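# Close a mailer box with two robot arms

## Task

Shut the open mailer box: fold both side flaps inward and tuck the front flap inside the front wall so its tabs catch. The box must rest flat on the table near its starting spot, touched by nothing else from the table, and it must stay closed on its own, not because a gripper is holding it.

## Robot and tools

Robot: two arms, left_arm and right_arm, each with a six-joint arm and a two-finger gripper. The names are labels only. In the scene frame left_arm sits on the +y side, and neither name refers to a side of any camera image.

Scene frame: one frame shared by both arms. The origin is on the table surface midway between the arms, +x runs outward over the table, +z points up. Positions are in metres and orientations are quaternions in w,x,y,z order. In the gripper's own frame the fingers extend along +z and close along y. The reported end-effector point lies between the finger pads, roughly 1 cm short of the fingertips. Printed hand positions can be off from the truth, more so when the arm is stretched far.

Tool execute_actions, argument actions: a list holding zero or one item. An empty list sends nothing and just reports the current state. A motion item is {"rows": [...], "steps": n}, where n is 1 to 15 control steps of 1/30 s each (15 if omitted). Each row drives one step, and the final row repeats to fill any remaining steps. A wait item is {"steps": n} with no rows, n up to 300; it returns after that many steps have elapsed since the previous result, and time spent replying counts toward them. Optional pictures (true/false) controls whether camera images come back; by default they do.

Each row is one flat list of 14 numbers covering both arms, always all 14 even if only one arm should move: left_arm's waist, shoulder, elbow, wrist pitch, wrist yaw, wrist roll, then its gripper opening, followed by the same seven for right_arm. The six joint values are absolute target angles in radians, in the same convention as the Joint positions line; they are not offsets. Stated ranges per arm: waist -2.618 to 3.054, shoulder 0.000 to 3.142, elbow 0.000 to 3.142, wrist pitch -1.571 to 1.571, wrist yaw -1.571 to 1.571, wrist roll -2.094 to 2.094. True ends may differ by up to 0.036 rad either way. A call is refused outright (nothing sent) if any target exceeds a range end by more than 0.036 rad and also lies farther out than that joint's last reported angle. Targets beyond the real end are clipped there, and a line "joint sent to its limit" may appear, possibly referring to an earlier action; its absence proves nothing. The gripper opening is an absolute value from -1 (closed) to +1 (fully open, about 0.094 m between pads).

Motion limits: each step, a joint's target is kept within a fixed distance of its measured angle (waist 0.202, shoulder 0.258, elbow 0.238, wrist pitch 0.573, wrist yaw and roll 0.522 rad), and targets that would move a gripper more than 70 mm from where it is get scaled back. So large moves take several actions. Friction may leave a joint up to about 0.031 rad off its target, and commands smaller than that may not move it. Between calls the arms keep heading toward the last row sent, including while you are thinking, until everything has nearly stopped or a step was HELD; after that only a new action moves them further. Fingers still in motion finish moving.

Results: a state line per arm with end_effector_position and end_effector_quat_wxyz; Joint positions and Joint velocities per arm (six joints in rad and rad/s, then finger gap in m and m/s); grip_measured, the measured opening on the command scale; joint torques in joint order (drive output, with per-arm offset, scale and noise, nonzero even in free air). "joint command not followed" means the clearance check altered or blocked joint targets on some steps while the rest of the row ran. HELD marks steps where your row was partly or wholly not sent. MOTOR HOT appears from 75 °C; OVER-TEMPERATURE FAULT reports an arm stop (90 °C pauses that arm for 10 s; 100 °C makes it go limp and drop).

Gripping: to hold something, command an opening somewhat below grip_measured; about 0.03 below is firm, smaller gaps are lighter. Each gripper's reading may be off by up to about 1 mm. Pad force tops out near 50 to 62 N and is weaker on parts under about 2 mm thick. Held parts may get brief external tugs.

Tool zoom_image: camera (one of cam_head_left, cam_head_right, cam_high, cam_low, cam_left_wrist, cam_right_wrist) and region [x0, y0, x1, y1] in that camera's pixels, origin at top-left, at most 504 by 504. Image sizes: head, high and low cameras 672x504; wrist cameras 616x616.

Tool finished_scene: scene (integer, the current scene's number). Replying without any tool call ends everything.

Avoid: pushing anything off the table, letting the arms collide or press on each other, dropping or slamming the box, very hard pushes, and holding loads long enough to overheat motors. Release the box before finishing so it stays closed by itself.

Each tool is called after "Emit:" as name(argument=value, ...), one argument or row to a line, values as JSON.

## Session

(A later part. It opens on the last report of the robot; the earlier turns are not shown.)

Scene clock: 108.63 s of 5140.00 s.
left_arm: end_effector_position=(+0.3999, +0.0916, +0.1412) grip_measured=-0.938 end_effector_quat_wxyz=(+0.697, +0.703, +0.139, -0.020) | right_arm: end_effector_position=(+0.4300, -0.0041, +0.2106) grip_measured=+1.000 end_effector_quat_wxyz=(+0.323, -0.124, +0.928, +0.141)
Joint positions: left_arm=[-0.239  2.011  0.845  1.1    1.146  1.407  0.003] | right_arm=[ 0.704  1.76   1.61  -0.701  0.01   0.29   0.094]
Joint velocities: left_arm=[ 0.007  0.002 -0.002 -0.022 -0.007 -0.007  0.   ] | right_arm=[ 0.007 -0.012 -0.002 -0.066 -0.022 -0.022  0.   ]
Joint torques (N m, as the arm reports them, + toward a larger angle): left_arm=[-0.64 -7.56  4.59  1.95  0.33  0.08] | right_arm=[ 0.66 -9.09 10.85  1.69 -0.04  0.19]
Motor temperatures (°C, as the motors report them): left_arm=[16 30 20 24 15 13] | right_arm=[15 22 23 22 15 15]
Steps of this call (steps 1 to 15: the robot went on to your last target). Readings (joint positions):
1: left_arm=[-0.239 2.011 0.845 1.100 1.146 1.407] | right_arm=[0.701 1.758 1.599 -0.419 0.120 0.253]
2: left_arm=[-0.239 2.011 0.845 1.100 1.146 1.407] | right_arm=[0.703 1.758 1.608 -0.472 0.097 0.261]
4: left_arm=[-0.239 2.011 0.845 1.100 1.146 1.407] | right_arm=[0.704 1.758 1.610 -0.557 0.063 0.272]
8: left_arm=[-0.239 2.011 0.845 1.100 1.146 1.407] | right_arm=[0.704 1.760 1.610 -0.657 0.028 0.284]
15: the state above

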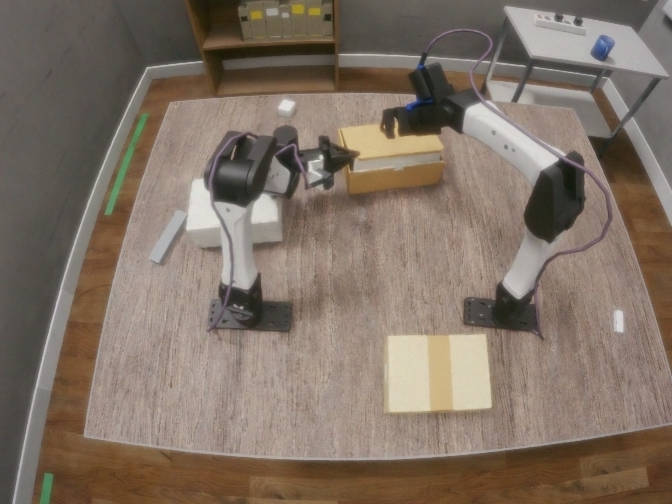

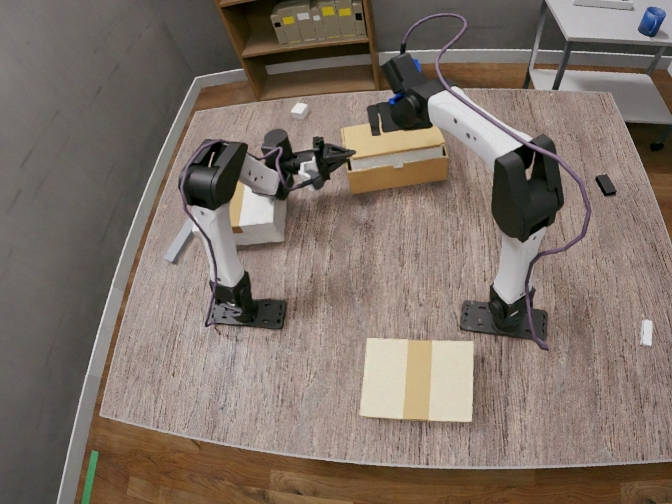

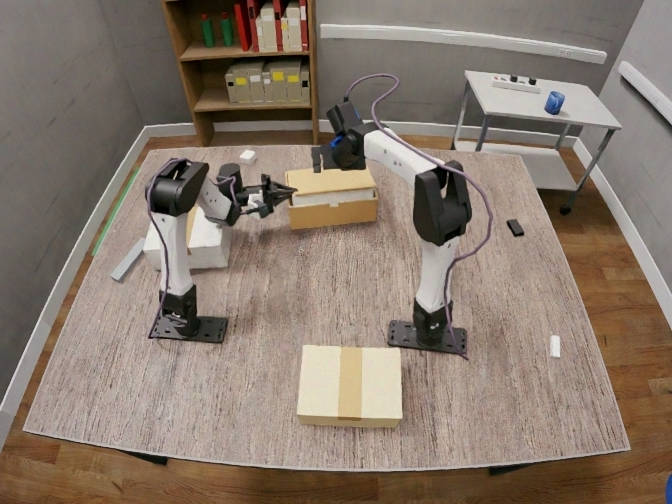

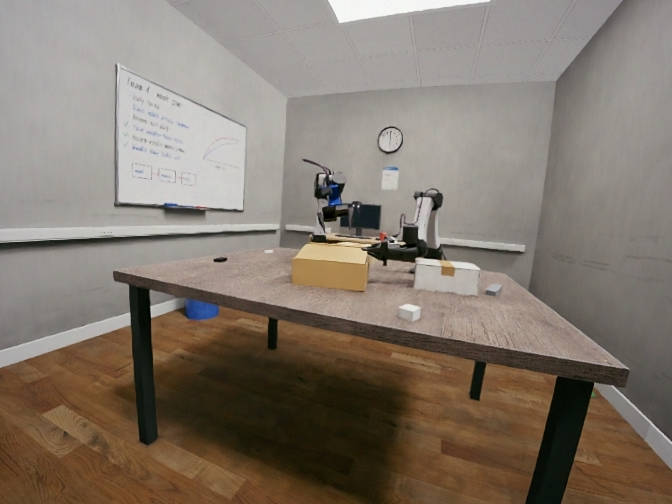

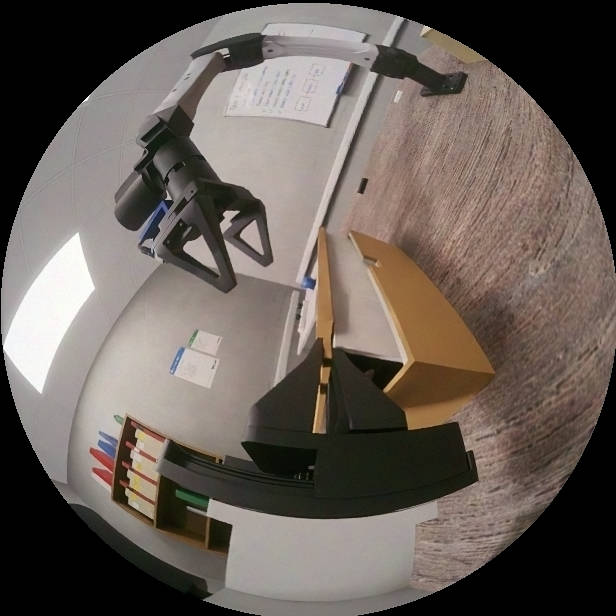

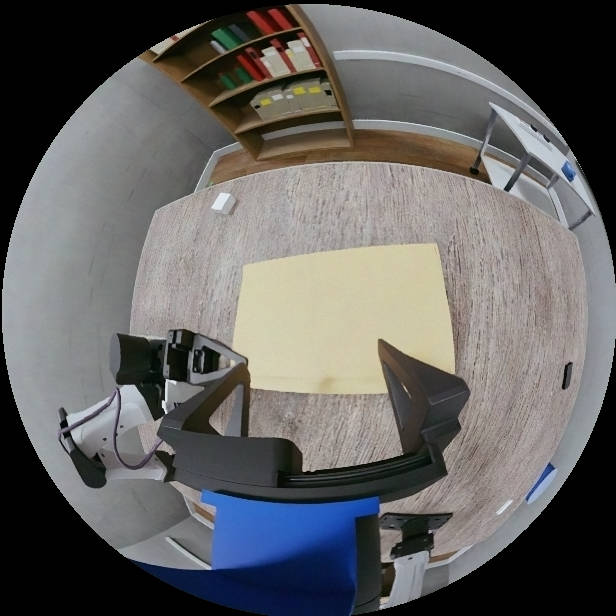

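Emit:
execute_actions(
  actions=[
    {"rows":[[-0.25,2.035,0.825,1.10,1.17,1.42,-0.96,0.71,1.77,1.58,-0.66,0,0.3,1],[-0.25,2.035,0.825,1.10,1.17,1.42,-0.96,0.71,1.77,1.55,-0.62,0,0.3,1],[-0.25,2.035,0.825,1.10,1.17,1.42,-0.96,0.71,1.77,1.52,-0.58,0,0.3,1],[-0.25,2.035,0.825,1.10,1.17,1.42,-0.96,0.71,1.77,1.49,-0.54,0,0.3,1],[-0.25,2.035,0.825,1.10,1.17,1.42,-0.96,0.71,1.77,1.46,-0.52,0,0.3,1],[-0.25,2.035,0.825,1.10,1.17,1.42,-0.96,0.71,1.77,1.43,-0.52,0,0.3,1],[-0.25,2.035,0.825,1.10,1.17,1.42,-0.96,0.71,1.77,1.40,-0.52,0,0.3,1]],"steps":15},
  ],
)

Scene clock: 110.33 s of 5140.00 s.
left_arm: end_effector_position=(+0.3996, +0.0911, +0.1399) grip_measured=-0.938 end_effector_quat_wxyz=(+0.697, +0.704, +0.133, -0.016) | right_arm: end_effector_position=(+0.4243, -0.0069, +0.1536) grip_measured=+1.000 end_effector_quat_wxyz=(+0.305, -0.125, +0.934, +0.135)
Joint positions: left_arm=[-0.24   2.016  0.845  1.103  1.147  1.423  0.003] | right_arm=[ 0.704  1.765  1.415 -0.539  0.007  0.291  0.094]
Joint velocities: left_arm=[ 0.017  0.007 -0.002  0.007 -0.051  0.037 -0.   ] | right_arm=[ 0.012  0.007  0.002  0.095  0.007 -0.081  0.   ]
Joint torques (N m, as the arm reports them, + toward a larger angle): left_arm=[-0.56 -7.88  4.56  1.93  0.31 -0.08] | right_arm=[ 0.5  -9.59  8.36  1.82 -0.02  0.17]
Motor temperatures (°C, as the motors report them): left_arm=[16 30 20 24 15 13] | right_arm=[15 22 23 22 15 15]
Steps of this call (steps 1 to 15: the robot went on to your last target; steps 16 to 36: nothing new was sent; steps 37 to 51: all 15 steps of this action). Readings (joint positions):
37: left_arm=[-0.239 2.011 0.845 1.100 1.146 1.407] | right_arm=[0.704 1.760 1.607 -0.705 0.006 0.292]
38: left_arm=[-0.239 2.011 0.845 1.100 1.146 1.407] | right_arm=[0.704 1.760 1.598 -0.689 0.006 0.292]
40: left_arm=[-0.239 2.011 0.845 1.100 1.146 1.407] | right_arm=[0.704 1.760 1.559 -0.638 0.006 0.292]
44: left_arm=[-0.239 2.011 0.845 1.100 1.146 1.407] | right_arm=[0.704 1.760 1.443 -0.569 0.006 0.292]
51: the state above

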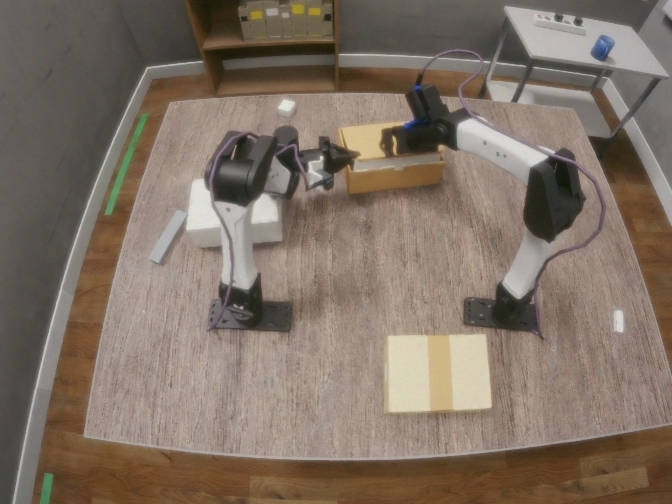

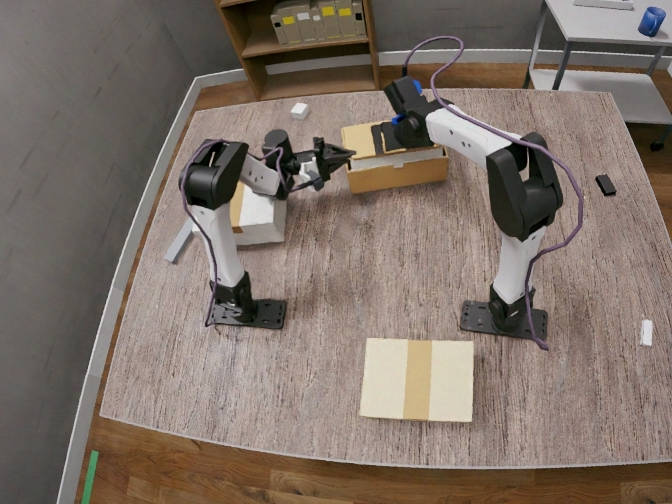

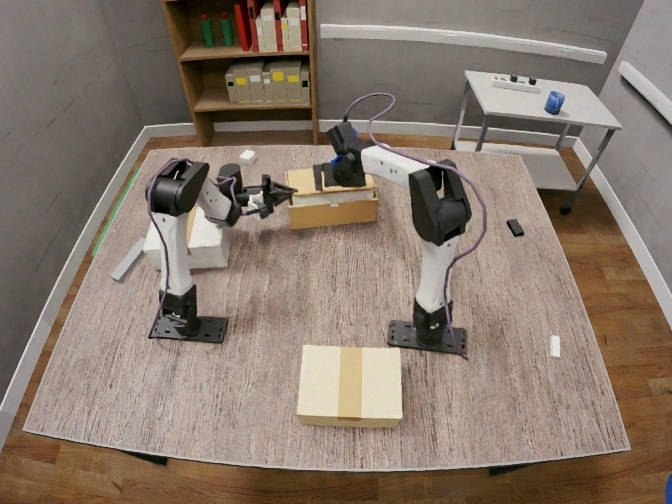

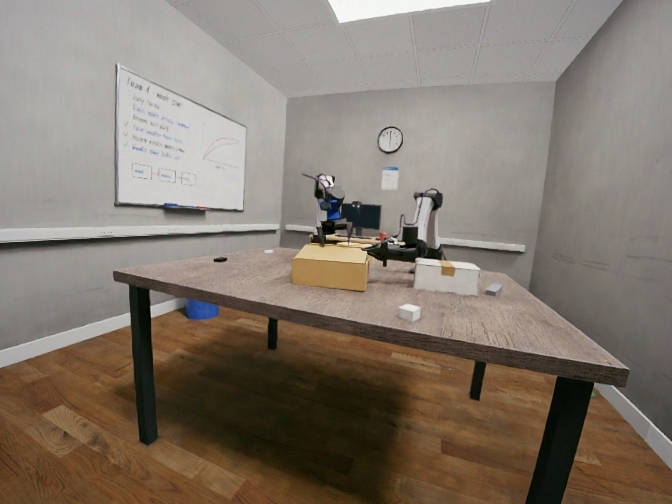

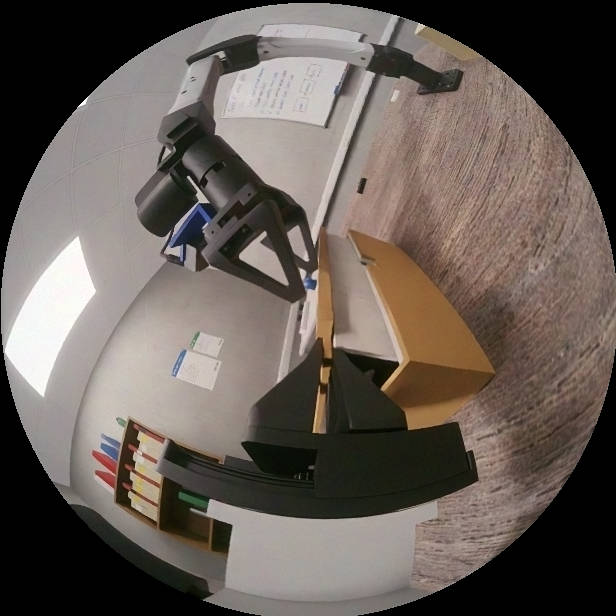

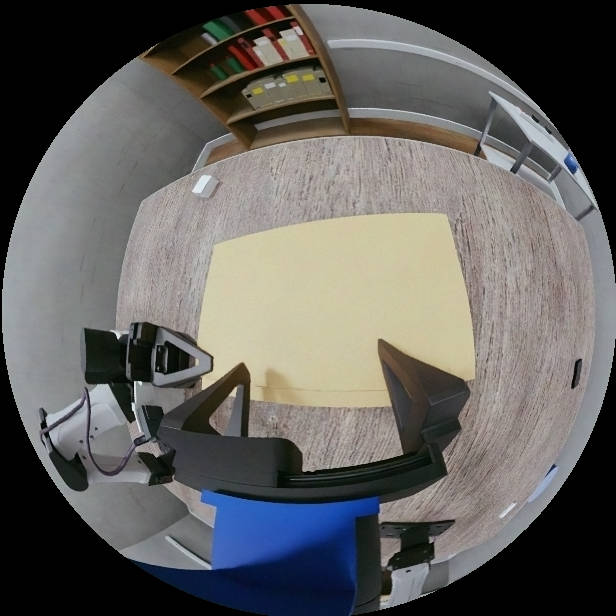

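Emit:
execute_actions(
  actions=[
    {"rows":[[-0.24,2.015,0.845,1.10,1.15,1.42,-0.75,0.71,1.77,1.40,-0.52,0,0.2,1],[-0.24,2.015,0.845,1.10,1.15,1.42,-0.75,0.71,1.77,1.40,-0.52,0,0.2,1],[-0.24,2.015,0.845,1.10,1.15,1.42,-0.75,0.71,1.77,1.40,-0.52,0,0.2,1],[-0.24,2.015,0.845,1.10,1.18,1.42,-0.75,0.71,1.77,1.40,-0.52,0,0.2,1],[-0.21,2.015,0.845,1.10,1.22,1.42,-0.75,0.71,1.77,1.40,-0.52,0,0.2,1],[-0.19,2.015,0.845,1.10,1.26,1.42,-0.75,0.71,1.77,1.40,-0.52,0,0.2,1],[-0.17,2.015,0.845,1.10,1.29,1.42,-0.75,0.71,1.77,1.40,-0.52,0,0.2,1],[-0.15,2.015,0.845,1.10,1.32,1.42,-0.75,0.71,1.77,1.40,-0.52,0,0.2,1],[-0.12,2.015,0.845,1.10,1.33,1.42,-0.75,0.71,1.77,1.40,-0.52,0,0.2,1]],"steps":15},
  ],
  pictures=false,
)

Emit:
execute_actions(
  actions=[
    {"rows":[[-0.12,1.99,0.86,1.07,1.33,1.42,-1,0.71,1.77,1.38,-0.50,0,0.15,1],[-0.12,1.97,0.88,1.04,1.33,1.42,-1,0.71,1.775,1.36,-0.48,0,0.15,1],[-0.12,1.95,0.9,1.0,1.33,1.42,-1,0.71,1.78,1.34,-0.46,0,0.15,1],[-0.12,1.95,0.9,1.0,1.33,1.42,-1,0.71,1.785,1.32,-0.44,0,0.15,1],[-0.12,1.95,0.9,1.0,1.33,1.42,-1,0.71,1.79,1.30,-0.41,0,0.15,1],[-0.12,1.95,0.9,1.0,1.33,1.42,-1,0.71,1.795,1.28,-0.39,0,0.15,1],[-0.12,1.95,0.9,1.0,1.33,1.42,-1,0.71,1.80,1.26,-0.37,0,0.15,1]],"steps":15},
  ],
)

Scene clock: 112.10 s of 5140.00 s.
left_arm: end_effector_position=(+0.4044, +0.1346, +0.1415) grip_measured=-0.751 end_effector_quat_wxyz=(+0.700, +0.702, +0.125, -0.025) | right_arm: end_effector_position=(+0.4253, -0.0059, +0.1548) grip_measured=+1.000 end_effector_quat_wxyz=(+0.314, -0.163, +0.927, +0.125)
Joint positions: left_arm=[-0.115  2.016  0.845  1.103  1.296  1.423  0.012] | right_arm=[ 0.704  1.765  1.415 -0.532  0.006  0.211  0.094]
Joint velocities: left_arm=[-0.046 -0.022  0.002  0.007  0.081 -0.051  0.001] | right_arm=[-0.007 -0.007 -0.002 -0.066 -0.022 -0.051  0.   ]
Joint torques (N m, as the arm reports them, + toward a larger angle): left_arm=[ 0.07 -9.35  6.37  1.78  0.17 -0.07] | right_arm=[ 0.63 -9.55  8.31  1.86 -0.02  0.  ]
Motor temperatures (°C, as the motors report them): left_arm=[16 30 20 24 15 13] | right_arm=[15 22 23 22 15 15]
Steps of this call (steps 1 to 15: the robot went on to your last target; steps 16 to 38: nothing new was sent; steps 39 to 53: all 15 steps of this action). Readings (joint positions):
39: left_arm=[-0.240 2.016 0.845 1.103 1.147 1.423] | right_arm=[0.704 1.765 1.415 -0.534 0.006 0.279]
40: left_arm=[-0.240 2.016 0.845 1.103 1.148 1.423] | right_arm=[0.704 1.765 1.415 -0.533 0.006 0.265]
42: left_arm=[-0.240 2.016 0.845 1.103 1.150 1.423] | right_arm=[0.704 1.765 1.415 -0.533 0.006 0.244]
46: left_arm=[-0.203 2.016 0.845 1.103 1.219 1.423] | right_arm=[0.704 1.765 1.415 -0.532 0.006 0.223]
53: the state above

Scene clock: 112.60 s of 5140.00 s.
left_arm: end_effector_position=(+0.4070, +0.1331, +0.1707) grip_measured=-0.992 end_effector_quat_wxyz=(+0.704, +0.702, +0.104, -0.021) | right_arm: end_effector_position=(+0.4239, -0.0070, +0.1187) grip_measured=+1.000 end_effector_quat_wxyz=(+0.321, -0.188, +0.921, +0.115)
Joint positions: left_arm=[-0.115  1.953  0.893  1.029  1.318  1.423  0.   ] | right_arm=[ 0.705  1.78   1.282 -0.377  0.01   0.156  0.094]
Joint velocities: left_arm=[ 0.007 -0.007 -0.012 -0.051  0.066 -0.051  0.001] | right_arm=[-0.012  0.012  0.002  0.022 -0.022  0.022  0.   ]
Joint torques (N m, as the arm reports them, + toward a larger angle): left_arm=[-0.1  -9.44  7.62  1.55  0.18 -0.08] | right_arm=[ 0.53 -8.33  7.36  1.78 -0.07  0.04]
Motor temperatures (°C, as the motors report them): left_arm=[16 30 20 24 15 13] | right_arm=[15 22 23 22 15 15]
Steps of this call (steps 1 to 15: all 15 steps of this action). Readings (joint positions):
1: left_arm=[-0.115 2.014 0.845 1.101 1.301 1.423] | right_arm=[0.704 1.765 1.411 -0.527 0.006 0.203]
2: left_arm=[-0.115 2.009 0.848 1.091 1.306 1.423] | right_arm=[0.704 1.765 1.404 -0.516 0.006 0.193]
4: left_arm=[-0.115 1.990 0.865 1.059 1.311 1.423] | right_arm=[0.704 1.765 1.375 -0.486 0.006 0.180]
8: left_arm=[-0.115 1.955 0.892 1.047 1.315 1.423] | right_arm=[0.704 1.773 1.298 -0.423 0.006 0.165]
15: the state above

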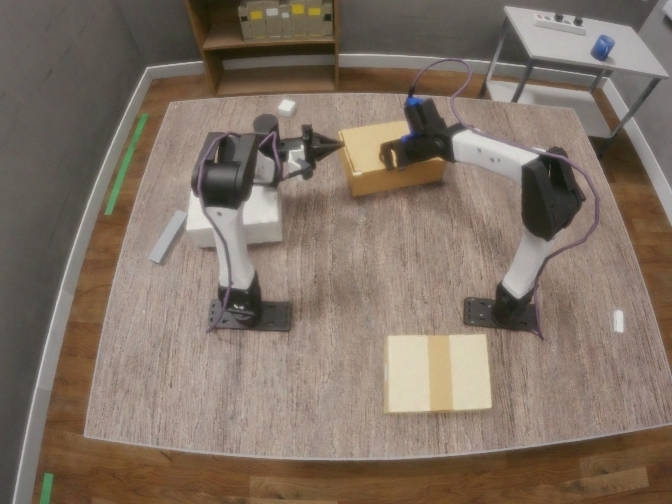

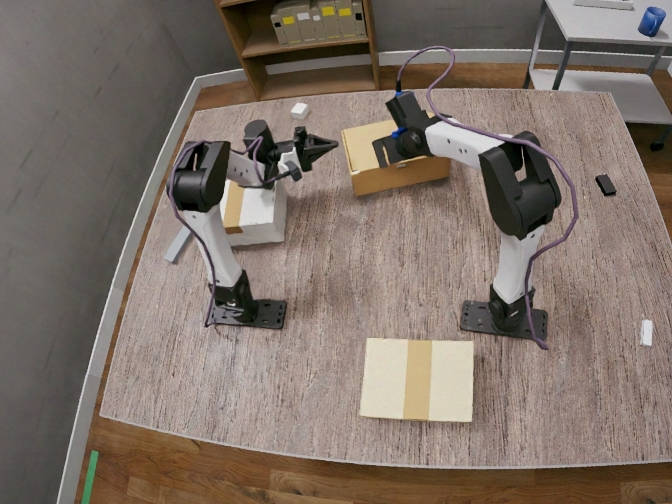

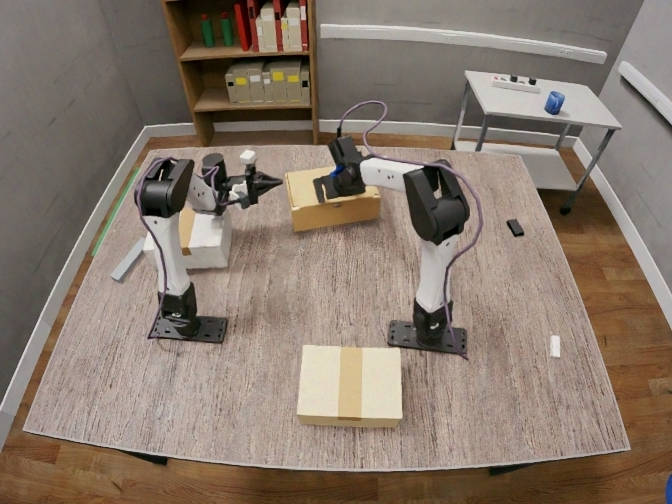

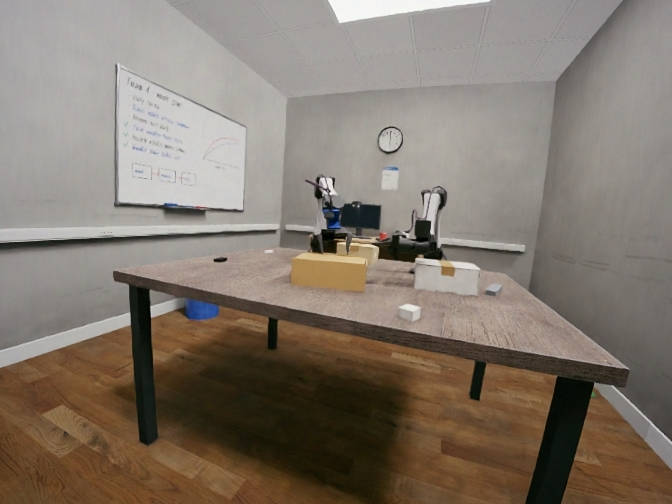

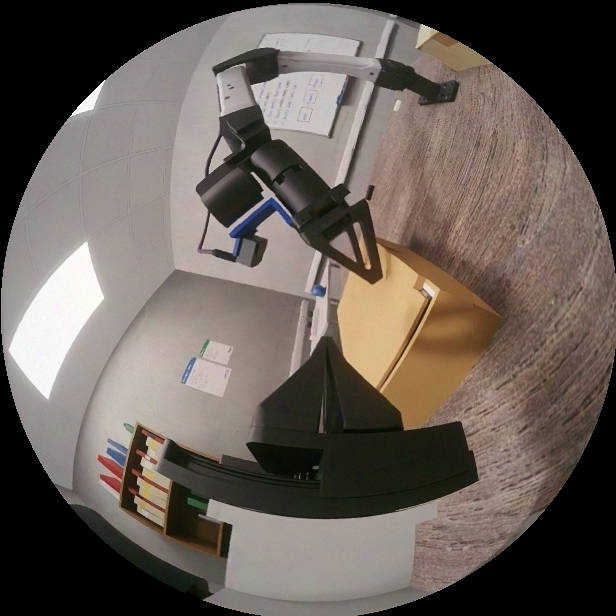

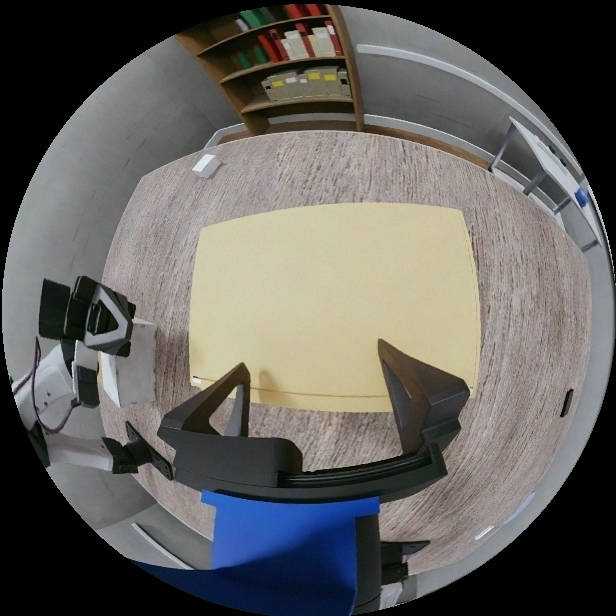

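Emit:
execute_actions(
  actions=[
    {"rows":[[-0.12,1.95,0.9,1.0,1.33,1.42,-1,0.71,1.81,1.24,-0.38,0,0.15,1],[-0.12,1.95,0.9,1.0,1.33,1.42,-1,0.71,1.81,1.225,-0.39,0,0.15,1],[-0.12,1.95,0.9,1.0,1.33,1.42,-1,0.71,1.81,1.225,-0.39,0,0.15,1],[-0.12,1.95,0.9,1.0,1.33,1.42,-1,0.71,1.81,1.225,-0.39,0,0.15,1],[-0.12,1.95,0.9,1.0,1.33,1.42,-1,0.71,1.81,1.225,-0.39,0,0.15,1],[-0.12,1.95,0.9,1.0,1.33,1.42,-1,0.71,1.81,1.225,-0.39,0,0.15,1],[-0.12,1.95,0.9,1.0,1.33,1.42,-1,0.71,1.81,1.225,-0.39,0,0.15,1],[-0.12,1.95,0.9,1.0,1.33,1.42,-1,0.71,1.81,1.225,-0.39,0,0.15,1],[-0.12,1.95,0.9,1.0,1.33,1.42,-1,0.71,1.79,1.28,-0.39,0,0.15,1],[-0.12,1.95,0.9,1.0,1.33,1.42,-1,0.71,1.78,1.32,-0.41,0,0.15,1],[-0.12,1.95,0.9,1.0,1.33,1.42,-1,0.71,1.77,1.36,-0.44,0,0.15,1]],"steps":15},
  ],
)

Emit:
zoom_image(
  camera="cam_head_left",
  region=[300,90,500,240],
)

Scene clock: 114.37 s of 5140.00 s.
left_arm: end_effector_position=(+0.4069, +0.1331, +0.1700) grip_measured=-0.992 end_effector_quat_wxyz=(+0.704, +0.702, +0.106, -0.023) | right_arm: end_effector_position=(+0.4333, -0.0006, +0.1411) grip_measured=+1.000 end_effector_quat_wxyz=(+0.339, -0.190, +0.913, +0.121)
Joint positions: left_arm=[-0.115  1.953  0.893  1.023  1.319  1.423  0.   ] | right_arm=[ 0.706  1.78   1.346 -0.4    0.009  0.148  0.094]
Joint velocities: left_arm=[ 0.002 -0.012 -0.002 -0.022 -0.037 -0.066  0.001] | right_arm=[-0.002  0.002  0.154  0.007  0.007 -0.081  0.   ]
Joint torques (N m, as the arm reports them, + toward a larger angle): left_arm=[-0.1  -9.45  7.65  1.55  0.19 -0.08] | right_arm=[  0.5  -10.92  10.34   1.47  -0.01   0.11]
Motor temperatures (°C, as the motors report them): left_arm=[16 30 20 24 15 13] | right_arm=[15 23 23 22 15 15]
Steps of this call (steps 1 to 15: the robot went on to your last target; steps 16 to 38: nothing new was sent; steps 39 to 53: all 15 steps of this action). Readings (joint positions):
39: left_arm=[-0.115 1.953 0.893 1.023 1.319 1.423] | right_arm=[0.705 1.780 1.278 -0.374 0.010 0.156]
40: left_arm=[-0.115 1.953 0.893 1.023 1.319 1.423] | right_arm=[0.705 1.780 1.272 -0.367 0.010 0.154]
42: left_arm=[-0.115 1.953 0.893 1.023 1.319 1.423] | right_arm=[0.706 1.780 1.268 -0.356 0.013 0.151]
46: left_arm=[-0.115 1.953 0.893 1.023 1.319 1.423] | right_arm=[0.706 1.780 1.264 -0.348 0.014 0.148]
53: the state above

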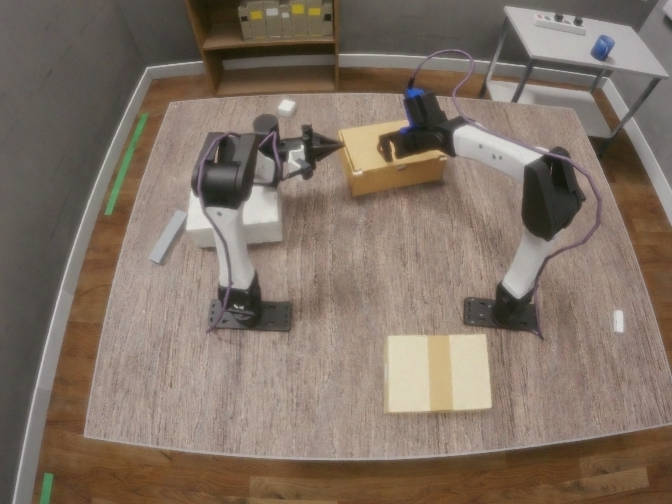

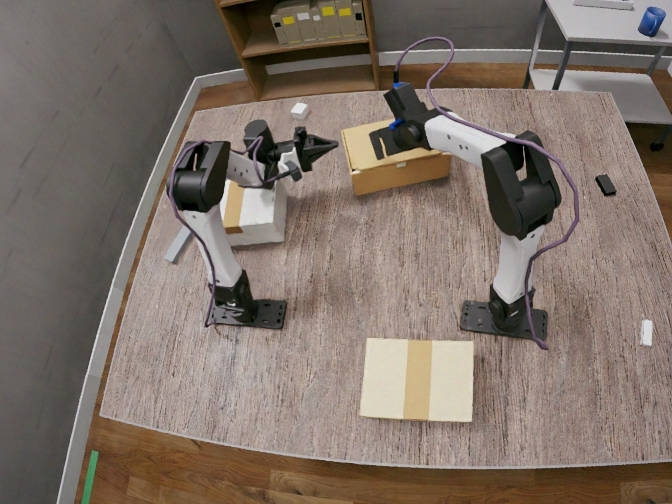

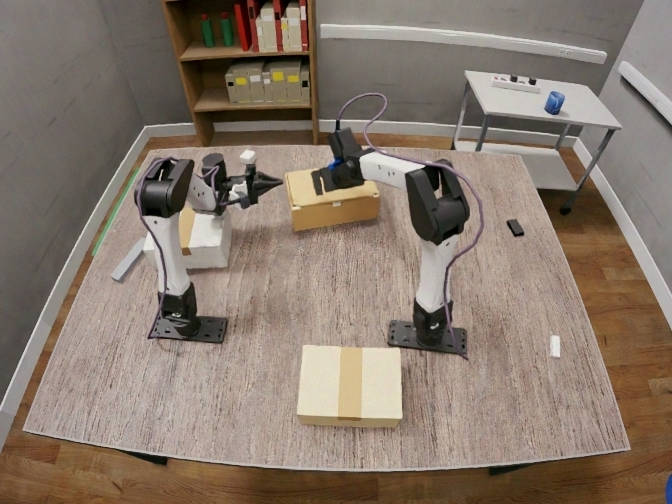

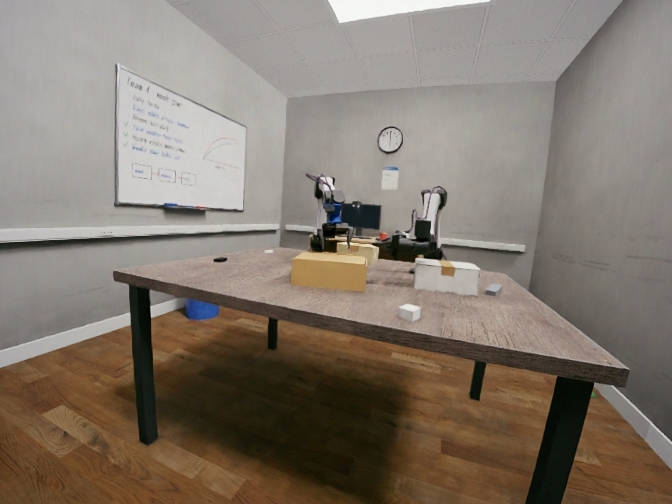

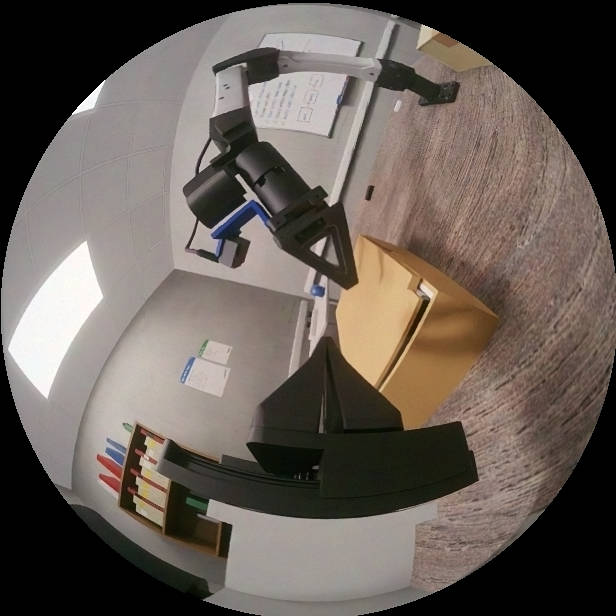

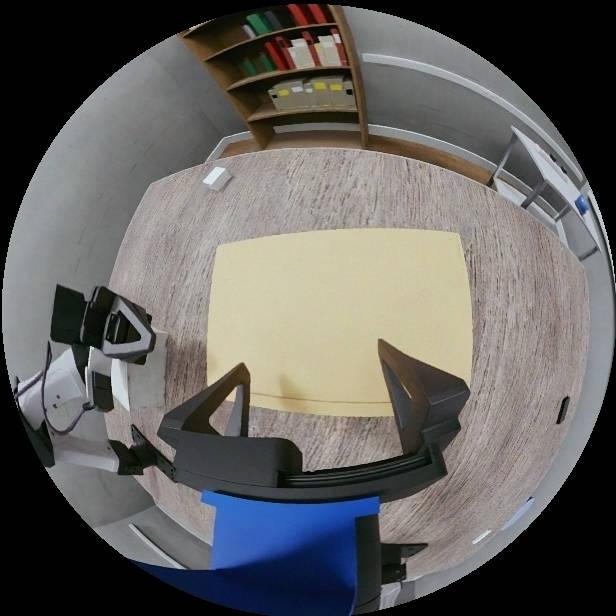

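Region (300, 90, 500, 240) of cam_head_left's 672x504 image, scaled by 2.520, with more detail than that image has; it fills the top 378 rows of this view, and the rest is white.

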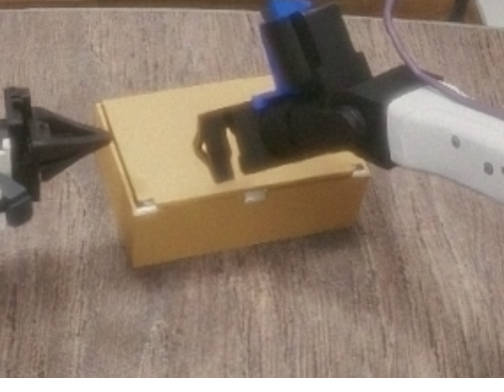

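Emit:
execute_actions(
  actions=[
    {"rows":[[-0.05,1.85,0.9,0.9,1.3,1.42,-1,0.67,1.77,1.36,-0.42,0,0.1,-1],[0,1.75,0.9,0.8,1.2,1.3,-1,0.63,1.77,1.36,-0.42,0,0.05,-1],[0,1.65,0.9,0.7,1.1,1.2,-1,0.59,1.77,1.36,-0.42,0,0,-1],[0,1.55,0.9,0.6,1,1.1,-1,0.55,1.77,1.36,-0.42,0,0,-1],[0,1.45,0.9,0.5,1,1,-1,0.51,1.77,1.36,-0.42,0,0,-1],[0,1.45,0.9,0.5,1,1,-1,0.485,1.77,1.36,-0.42,0,0,-1],[0,1.45,0.9,0.5,1,1,-1,0.485,1.77,1.36,-0.42,0,0,-1],[0,1.45,0.9,0.5,1,1,-1,0.485,1.77,1.36,-0.42,0,0,-1],[0,1.45,0.9,0.5,1,1,-1,0.485,1.77,1.36,-0.42,0,0,-1],[0,1.45,0.9,0.5,1,1,-1,0.485,1.77,1.36,-0.42,0,0,-1],[0,1.45,0.9,0.5,1,1,-1,0.485,1.77,1.36,-0.42,0,0,-1],[0,1.45,0.9,0.5,1,1,-1,0.485,1.78,1.32,-0.40,0,0,-1]],"steps":15},
  ],
)

Scene clock: 116.60 s of 5140.00 s.
left_arm: end_effector_position=(+0.4117, +0.2001, +0.3192) grip_measured=-0.992 end_effector_quat_wxyz=(+0.719, +0.609, +0.335, +0.017) | right_arm: end_effector_position=(+0.4766, -0.1037, +0.1348) grip_measured=-0.981 end_effector_quat_wxyz=(+0.343, -0.146, +0.926, +0.057)
Joint positions: left_arm=[0.006 1.429 0.922 0.575 1.029 1.034 0.   ] | right_arm=[ 0.474  1.78   1.338 -0.418  0.007  0.016  0.001]
Joint velocities: left_arm=[-0.002  0.139  0.007 -0.388 -0.168 -0.212 -0.001] | right_arm=[ 0.105 -0.007 -0.051 -0.007  0.007 -0.037  0.002]
Joint torques (N m, as the arm reports them, + toward a larger angle): left_arm=[-0.15 -5.22  7.25  1.9  -0.06 -0.1 ] | right_arm=[  0.67 -10.01   8.52   1.96   0.     0.  ]
Motor temperatures (°C, as the motors report them): left_arm=[16 30 20 24 15 13] | right_arm=[15 23 23 21 15 15]
Steps of this call (steps 1 to 30: the robot went on to your last target; steps 31 to 52: nothing new was sent; steps 53 to 67: all 15 steps of this action). Readings (joint positions):
53: left_arm=[-0.110 1.941 0.893 1.002 1.317 1.423] | right_arm=[0.703 1.780 1.350 -0.430 0.005 0.142]
54: left_arm=[-0.093 1.909 0.891 0.952 1.302 1.406] | right_arm=[0.695 1.780 1.350 -0.430 0.001 0.127]
56: left_arm=[-0.041 1.786 0.889 0.833 1.223 1.329] | right_arm=[0.651 1.780 1.350 -0.430 -0.006 0.084]
60: left_arm=[0.009 1.478 0.901 0.664 1.090 1.139] | right_arm=[0.499 1.780 1.350 -0.428 -0.002 0.040]
67: the state above

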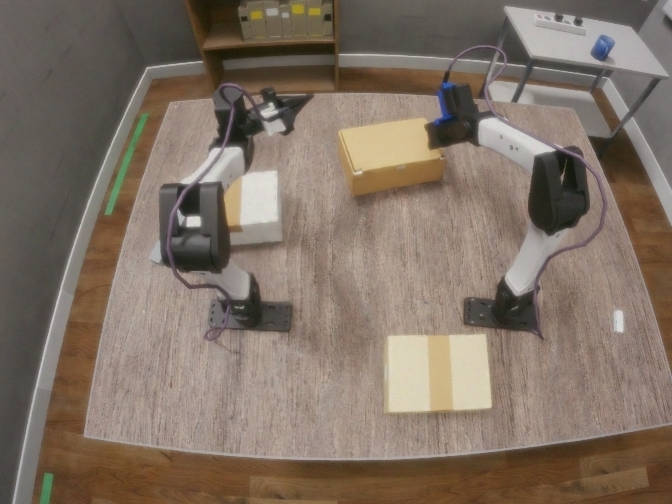

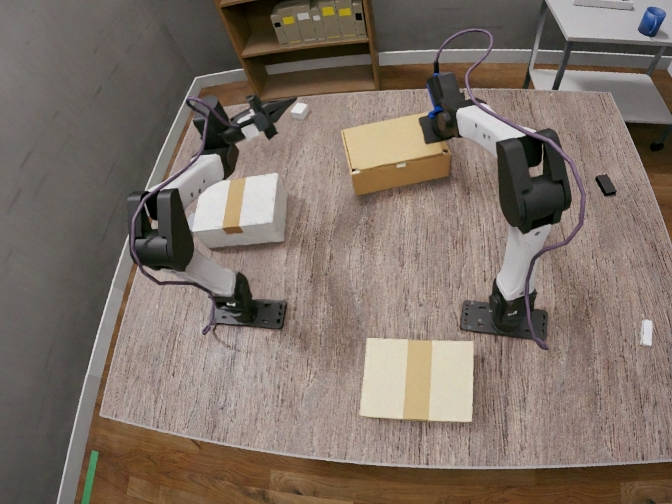

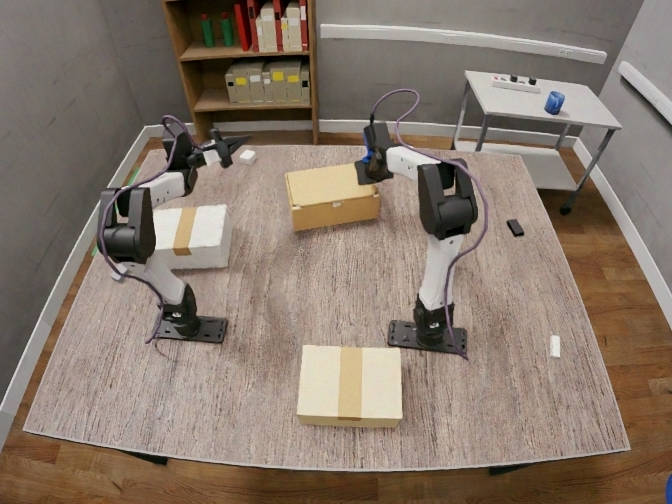

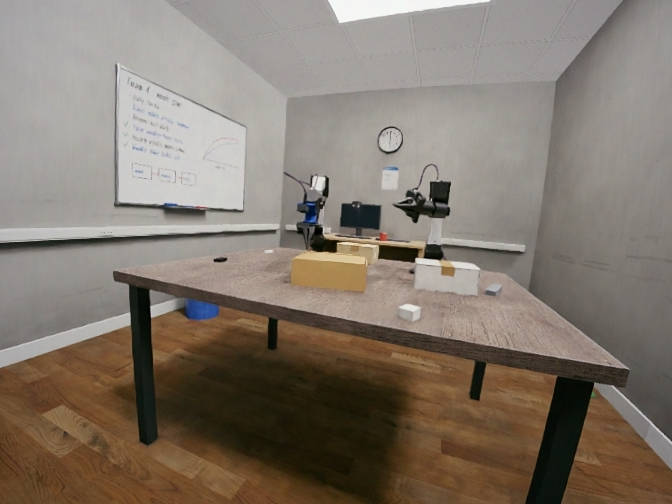

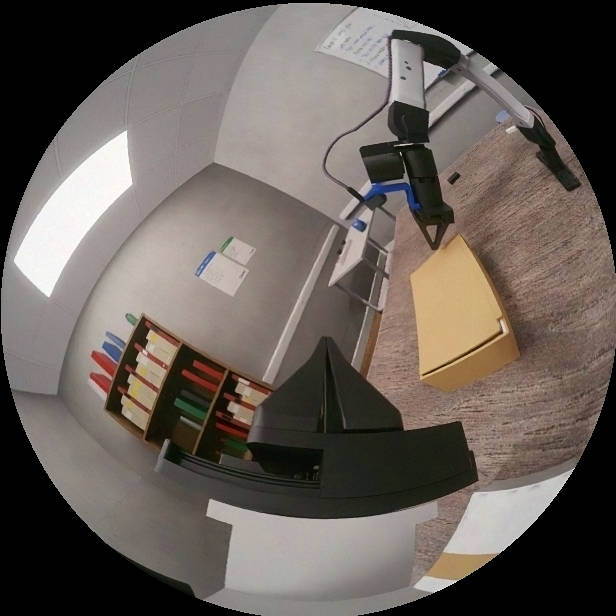

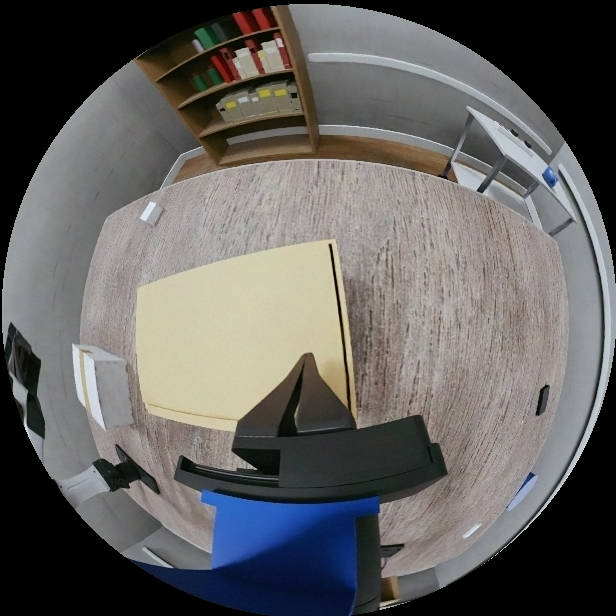

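Good placement; press and drag.

Emit:
execute_actions(
  actions=[
    {"rows":[[0,1.45,0.9,0.5,1,1,-1,0.485,1.78,1.29,-0.40,0,0,-1],[0,1.45,0.9,0.5,1,1,-1,0.485,1.78,1.27,-0.40,0,0,-1],[0,1.45,0.9,0.5,1,1,-1,0.485,1.78,1.25,-0.40,0,0,-1],[0,1.45,0.9,0.5,1,1,-1,0.485,1.77,1.24,-0.40,0,0,-1],[0,1.45,0.9,0.5,1,1,-1,0.485,1.75,1.22,-0.40,0,0,-1],[0,1.45,0.9,0.5,1,1,-1,0.49,1.73,1.20,-0.40,0,0,-1],[0,1.45,0.9,0.5,1,1,-1,0.49,1.71,1.177,-0.40,0,0,-1],[0,1.45,0.9,0.5,1,1,-1,0.49,1.69,1.155,-0.39,0,0,-1],[0,1.45,0.9,0.5,1,1,-1,0.495,1.67,1.133,-0.39,0,0,-1],[0,1.45,0.9,0.5,1,1,-1,0.495,1.65,1.11,-0.39,0,0,-1],[0,1.45,0.9,0.5,1,1,-1,0.5,1.63,1.09,-0.39,0,0,-1],[0,1.45,0.9,0.5,1,1,-1,0.5,1.61,1.07,-0.38,0,0,-1],[0,1.45,0.9,0.5,1,1,-1,0.5,1.59,1.05,-0.38,0,0,-1],[0,1.45,0.9,0.5,1,1,-1,0.5,1.57,1.03,-0.38,0,0,-1]],"steps":15},
  ],
  pictures=false,
)

Emit:
execute_actions(
  actions=[
    {"steps":8},
  ],
)

Scene clock: 118.00 s of 5140.00 s.
left_arm: end_effector_position=(+0.4158, +0.2017, +0.3090) grip_measured=-0.992 end_effector_quat_wxyz=(+0.709, +0.601, +0.369, -0.003) | right_arm: end_effector_position=(+0.4175, -0.1154, +0.1142) grip_measured=-0.981 end_effector_quat_wxyz=(+0.328, -0.159, +0.930, +0.057)
Joint positions: left_arm=[0.006 1.435 0.922 0.524 1.011 1.007 0.   ] | right_arm=[ 0.492  1.596  1.068 -0.364  0.003  0.008  0.001]
Joint velocities: left_arm=[ 0.002  0.002  0.012 -0.051  0.007 -0.037  0.   ] | right_arm=[ 0.027 -0.427 -0.408 -0.037 -0.007 -0.007  0.001]
Joint torques (N m, as the arm reports them, + toward a larger angle): left_arm=[-0.19 -5.09  7.29  1.8  -0.06 -0.1 ] | right_arm=[ 0.77 -8.05  8.36  1.65 -0.02  0.  ]
Motor temperatures (°C, as the motors report them): left_arm=[16 30 20 24 15 13] | right_arm=[15 23 23 21 15 15]
Steps of this call (steps 1 to 27: the robot went on to your last target; steps 28 to 42: all 15 steps of this action). Readings (joint positions):
28: left_arm=[0.006 1.435 0.922 0.524 1.011 1.007] | right_arm=[0.480 1.780 1.329 -0.410 0.005 0.009]
29: left_arm=[0.006 1.435 0.922 0.524 1.011 1.007] | right_arm=[0.480 1.780 1.320 -0.403 0.005 0.009]
31: left_arm=[0.006 1.435 0.922 0.524 1.011 1.007] | right_arm=[0.480 1.780 1.288 -0.396 0.005 0.008]
35: left_arm=[0.006 1.435 0.922 0.524 1.011 1.007] | right_arm=[0.480 1.731 1.216 -0.374 0.005 0.008]
42: the state above

Scene clock: 118.27 s of 5140.00 s.
left_arm: end_effector_position=(+0.4158, +0.2017, +0.3090) grip_measured=-0.992 end_effector_quat_wxyz=(+0.709, +0.601, +0.369, -0.003) | right_arm: end_effector_position=(+0.4127, -0.1168, +0.1138) grip_measured=-0.981 end_effector_quat_wxyz=(+0.326, -0.160, +0.930, +0.057)
Joint positions: left_arm=[0.006 1.435 0.922 0.524 1.011 1.007 0.   ] | right_arm=[ 0.493  1.579  1.05  -0.367  0.003  0.008  0.001]
Joint velocities: left_arm=[-0.002  0.002 -0.022  0.022 -0.051 -0.066 -0.001] | right_arm=[ 0.002 -0.007 -0.022 -0.081  0.051 -0.037  0.   ]
Joint torques (N m, as the arm reports them, + toward a larger angle): left_arm=[-0.18 -5.08  7.3   1.81 -0.06 -0.11] | right_arm=[ 0.71 -8.5   7.51  1.6  -0.01  0.  ]
Motor temperatures (°C, as the motors report them): left_arm=[16 29 20 24 15 13] | right_arm=[15 23 23 21 15 15]
Steps of this call (steps 1 to 8: the robot went on to your last target). Readings (joint positions):
1: left_arm=[0.006 1.435 0.922 0.524 1.011 1.007] | right_arm=[0.493 1.585 1.057 -0.366 0.003 0.008]
2: left_arm=[0.006 1.435 0.922 0.524 1.011 1.007] | right_arm=[0.493 1.580 1.052 -0.367 0.003 0.008]
4: left_arm=[0.006 1.435 0.922 0.524 1.011 1.007] | right_arm=[0.493 1.579 1.050 -0.367 0.003 0.008]
8: the state above

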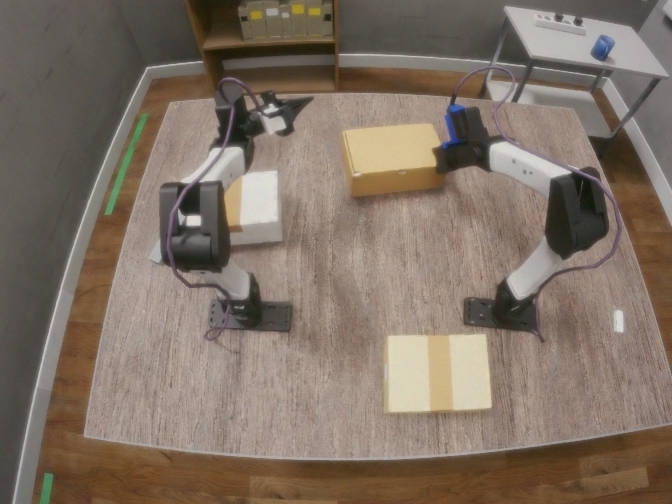

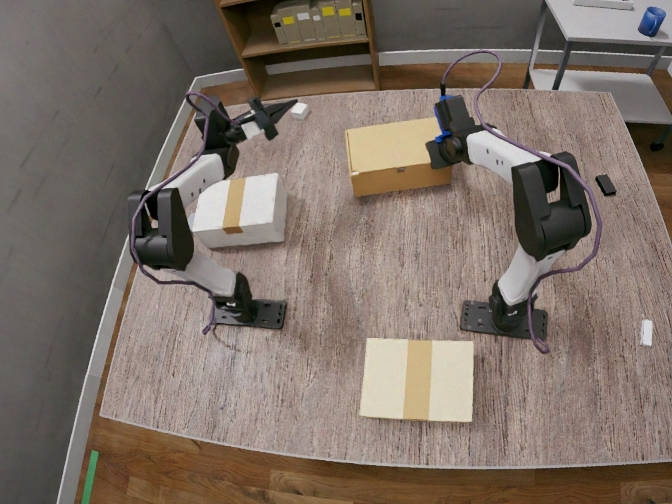

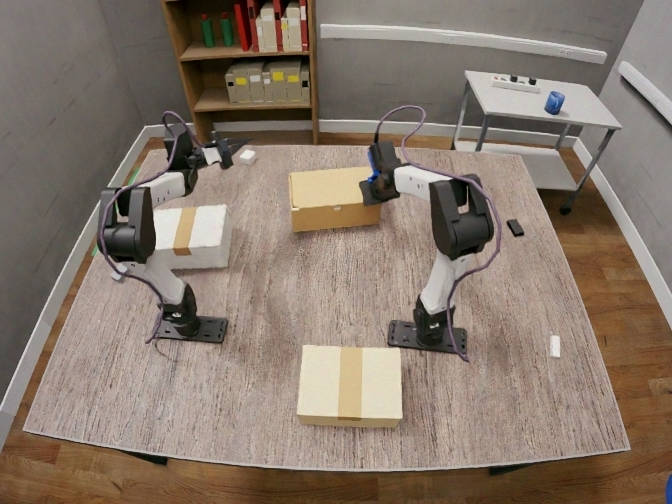

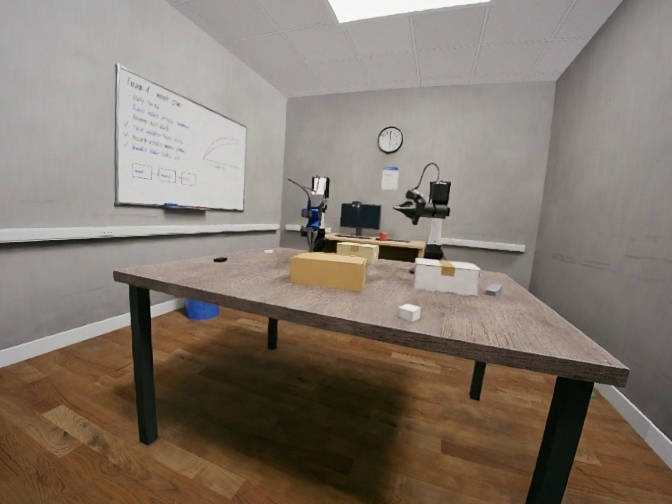

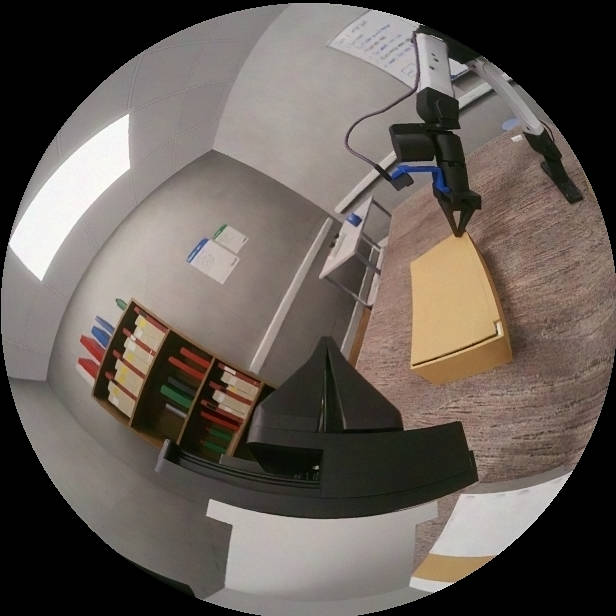

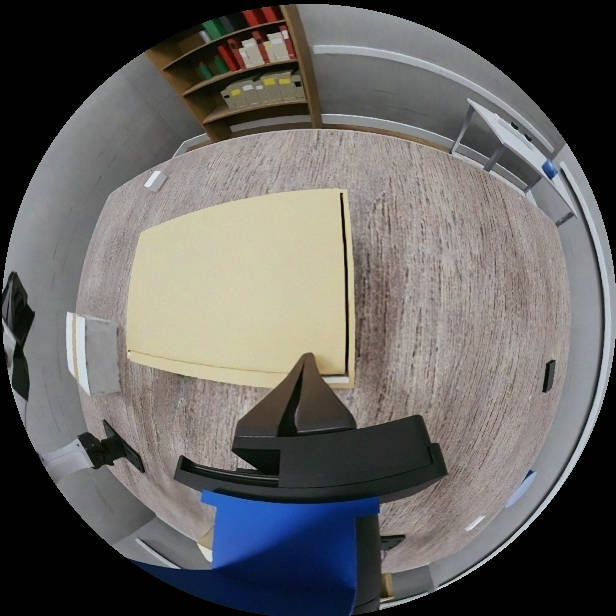

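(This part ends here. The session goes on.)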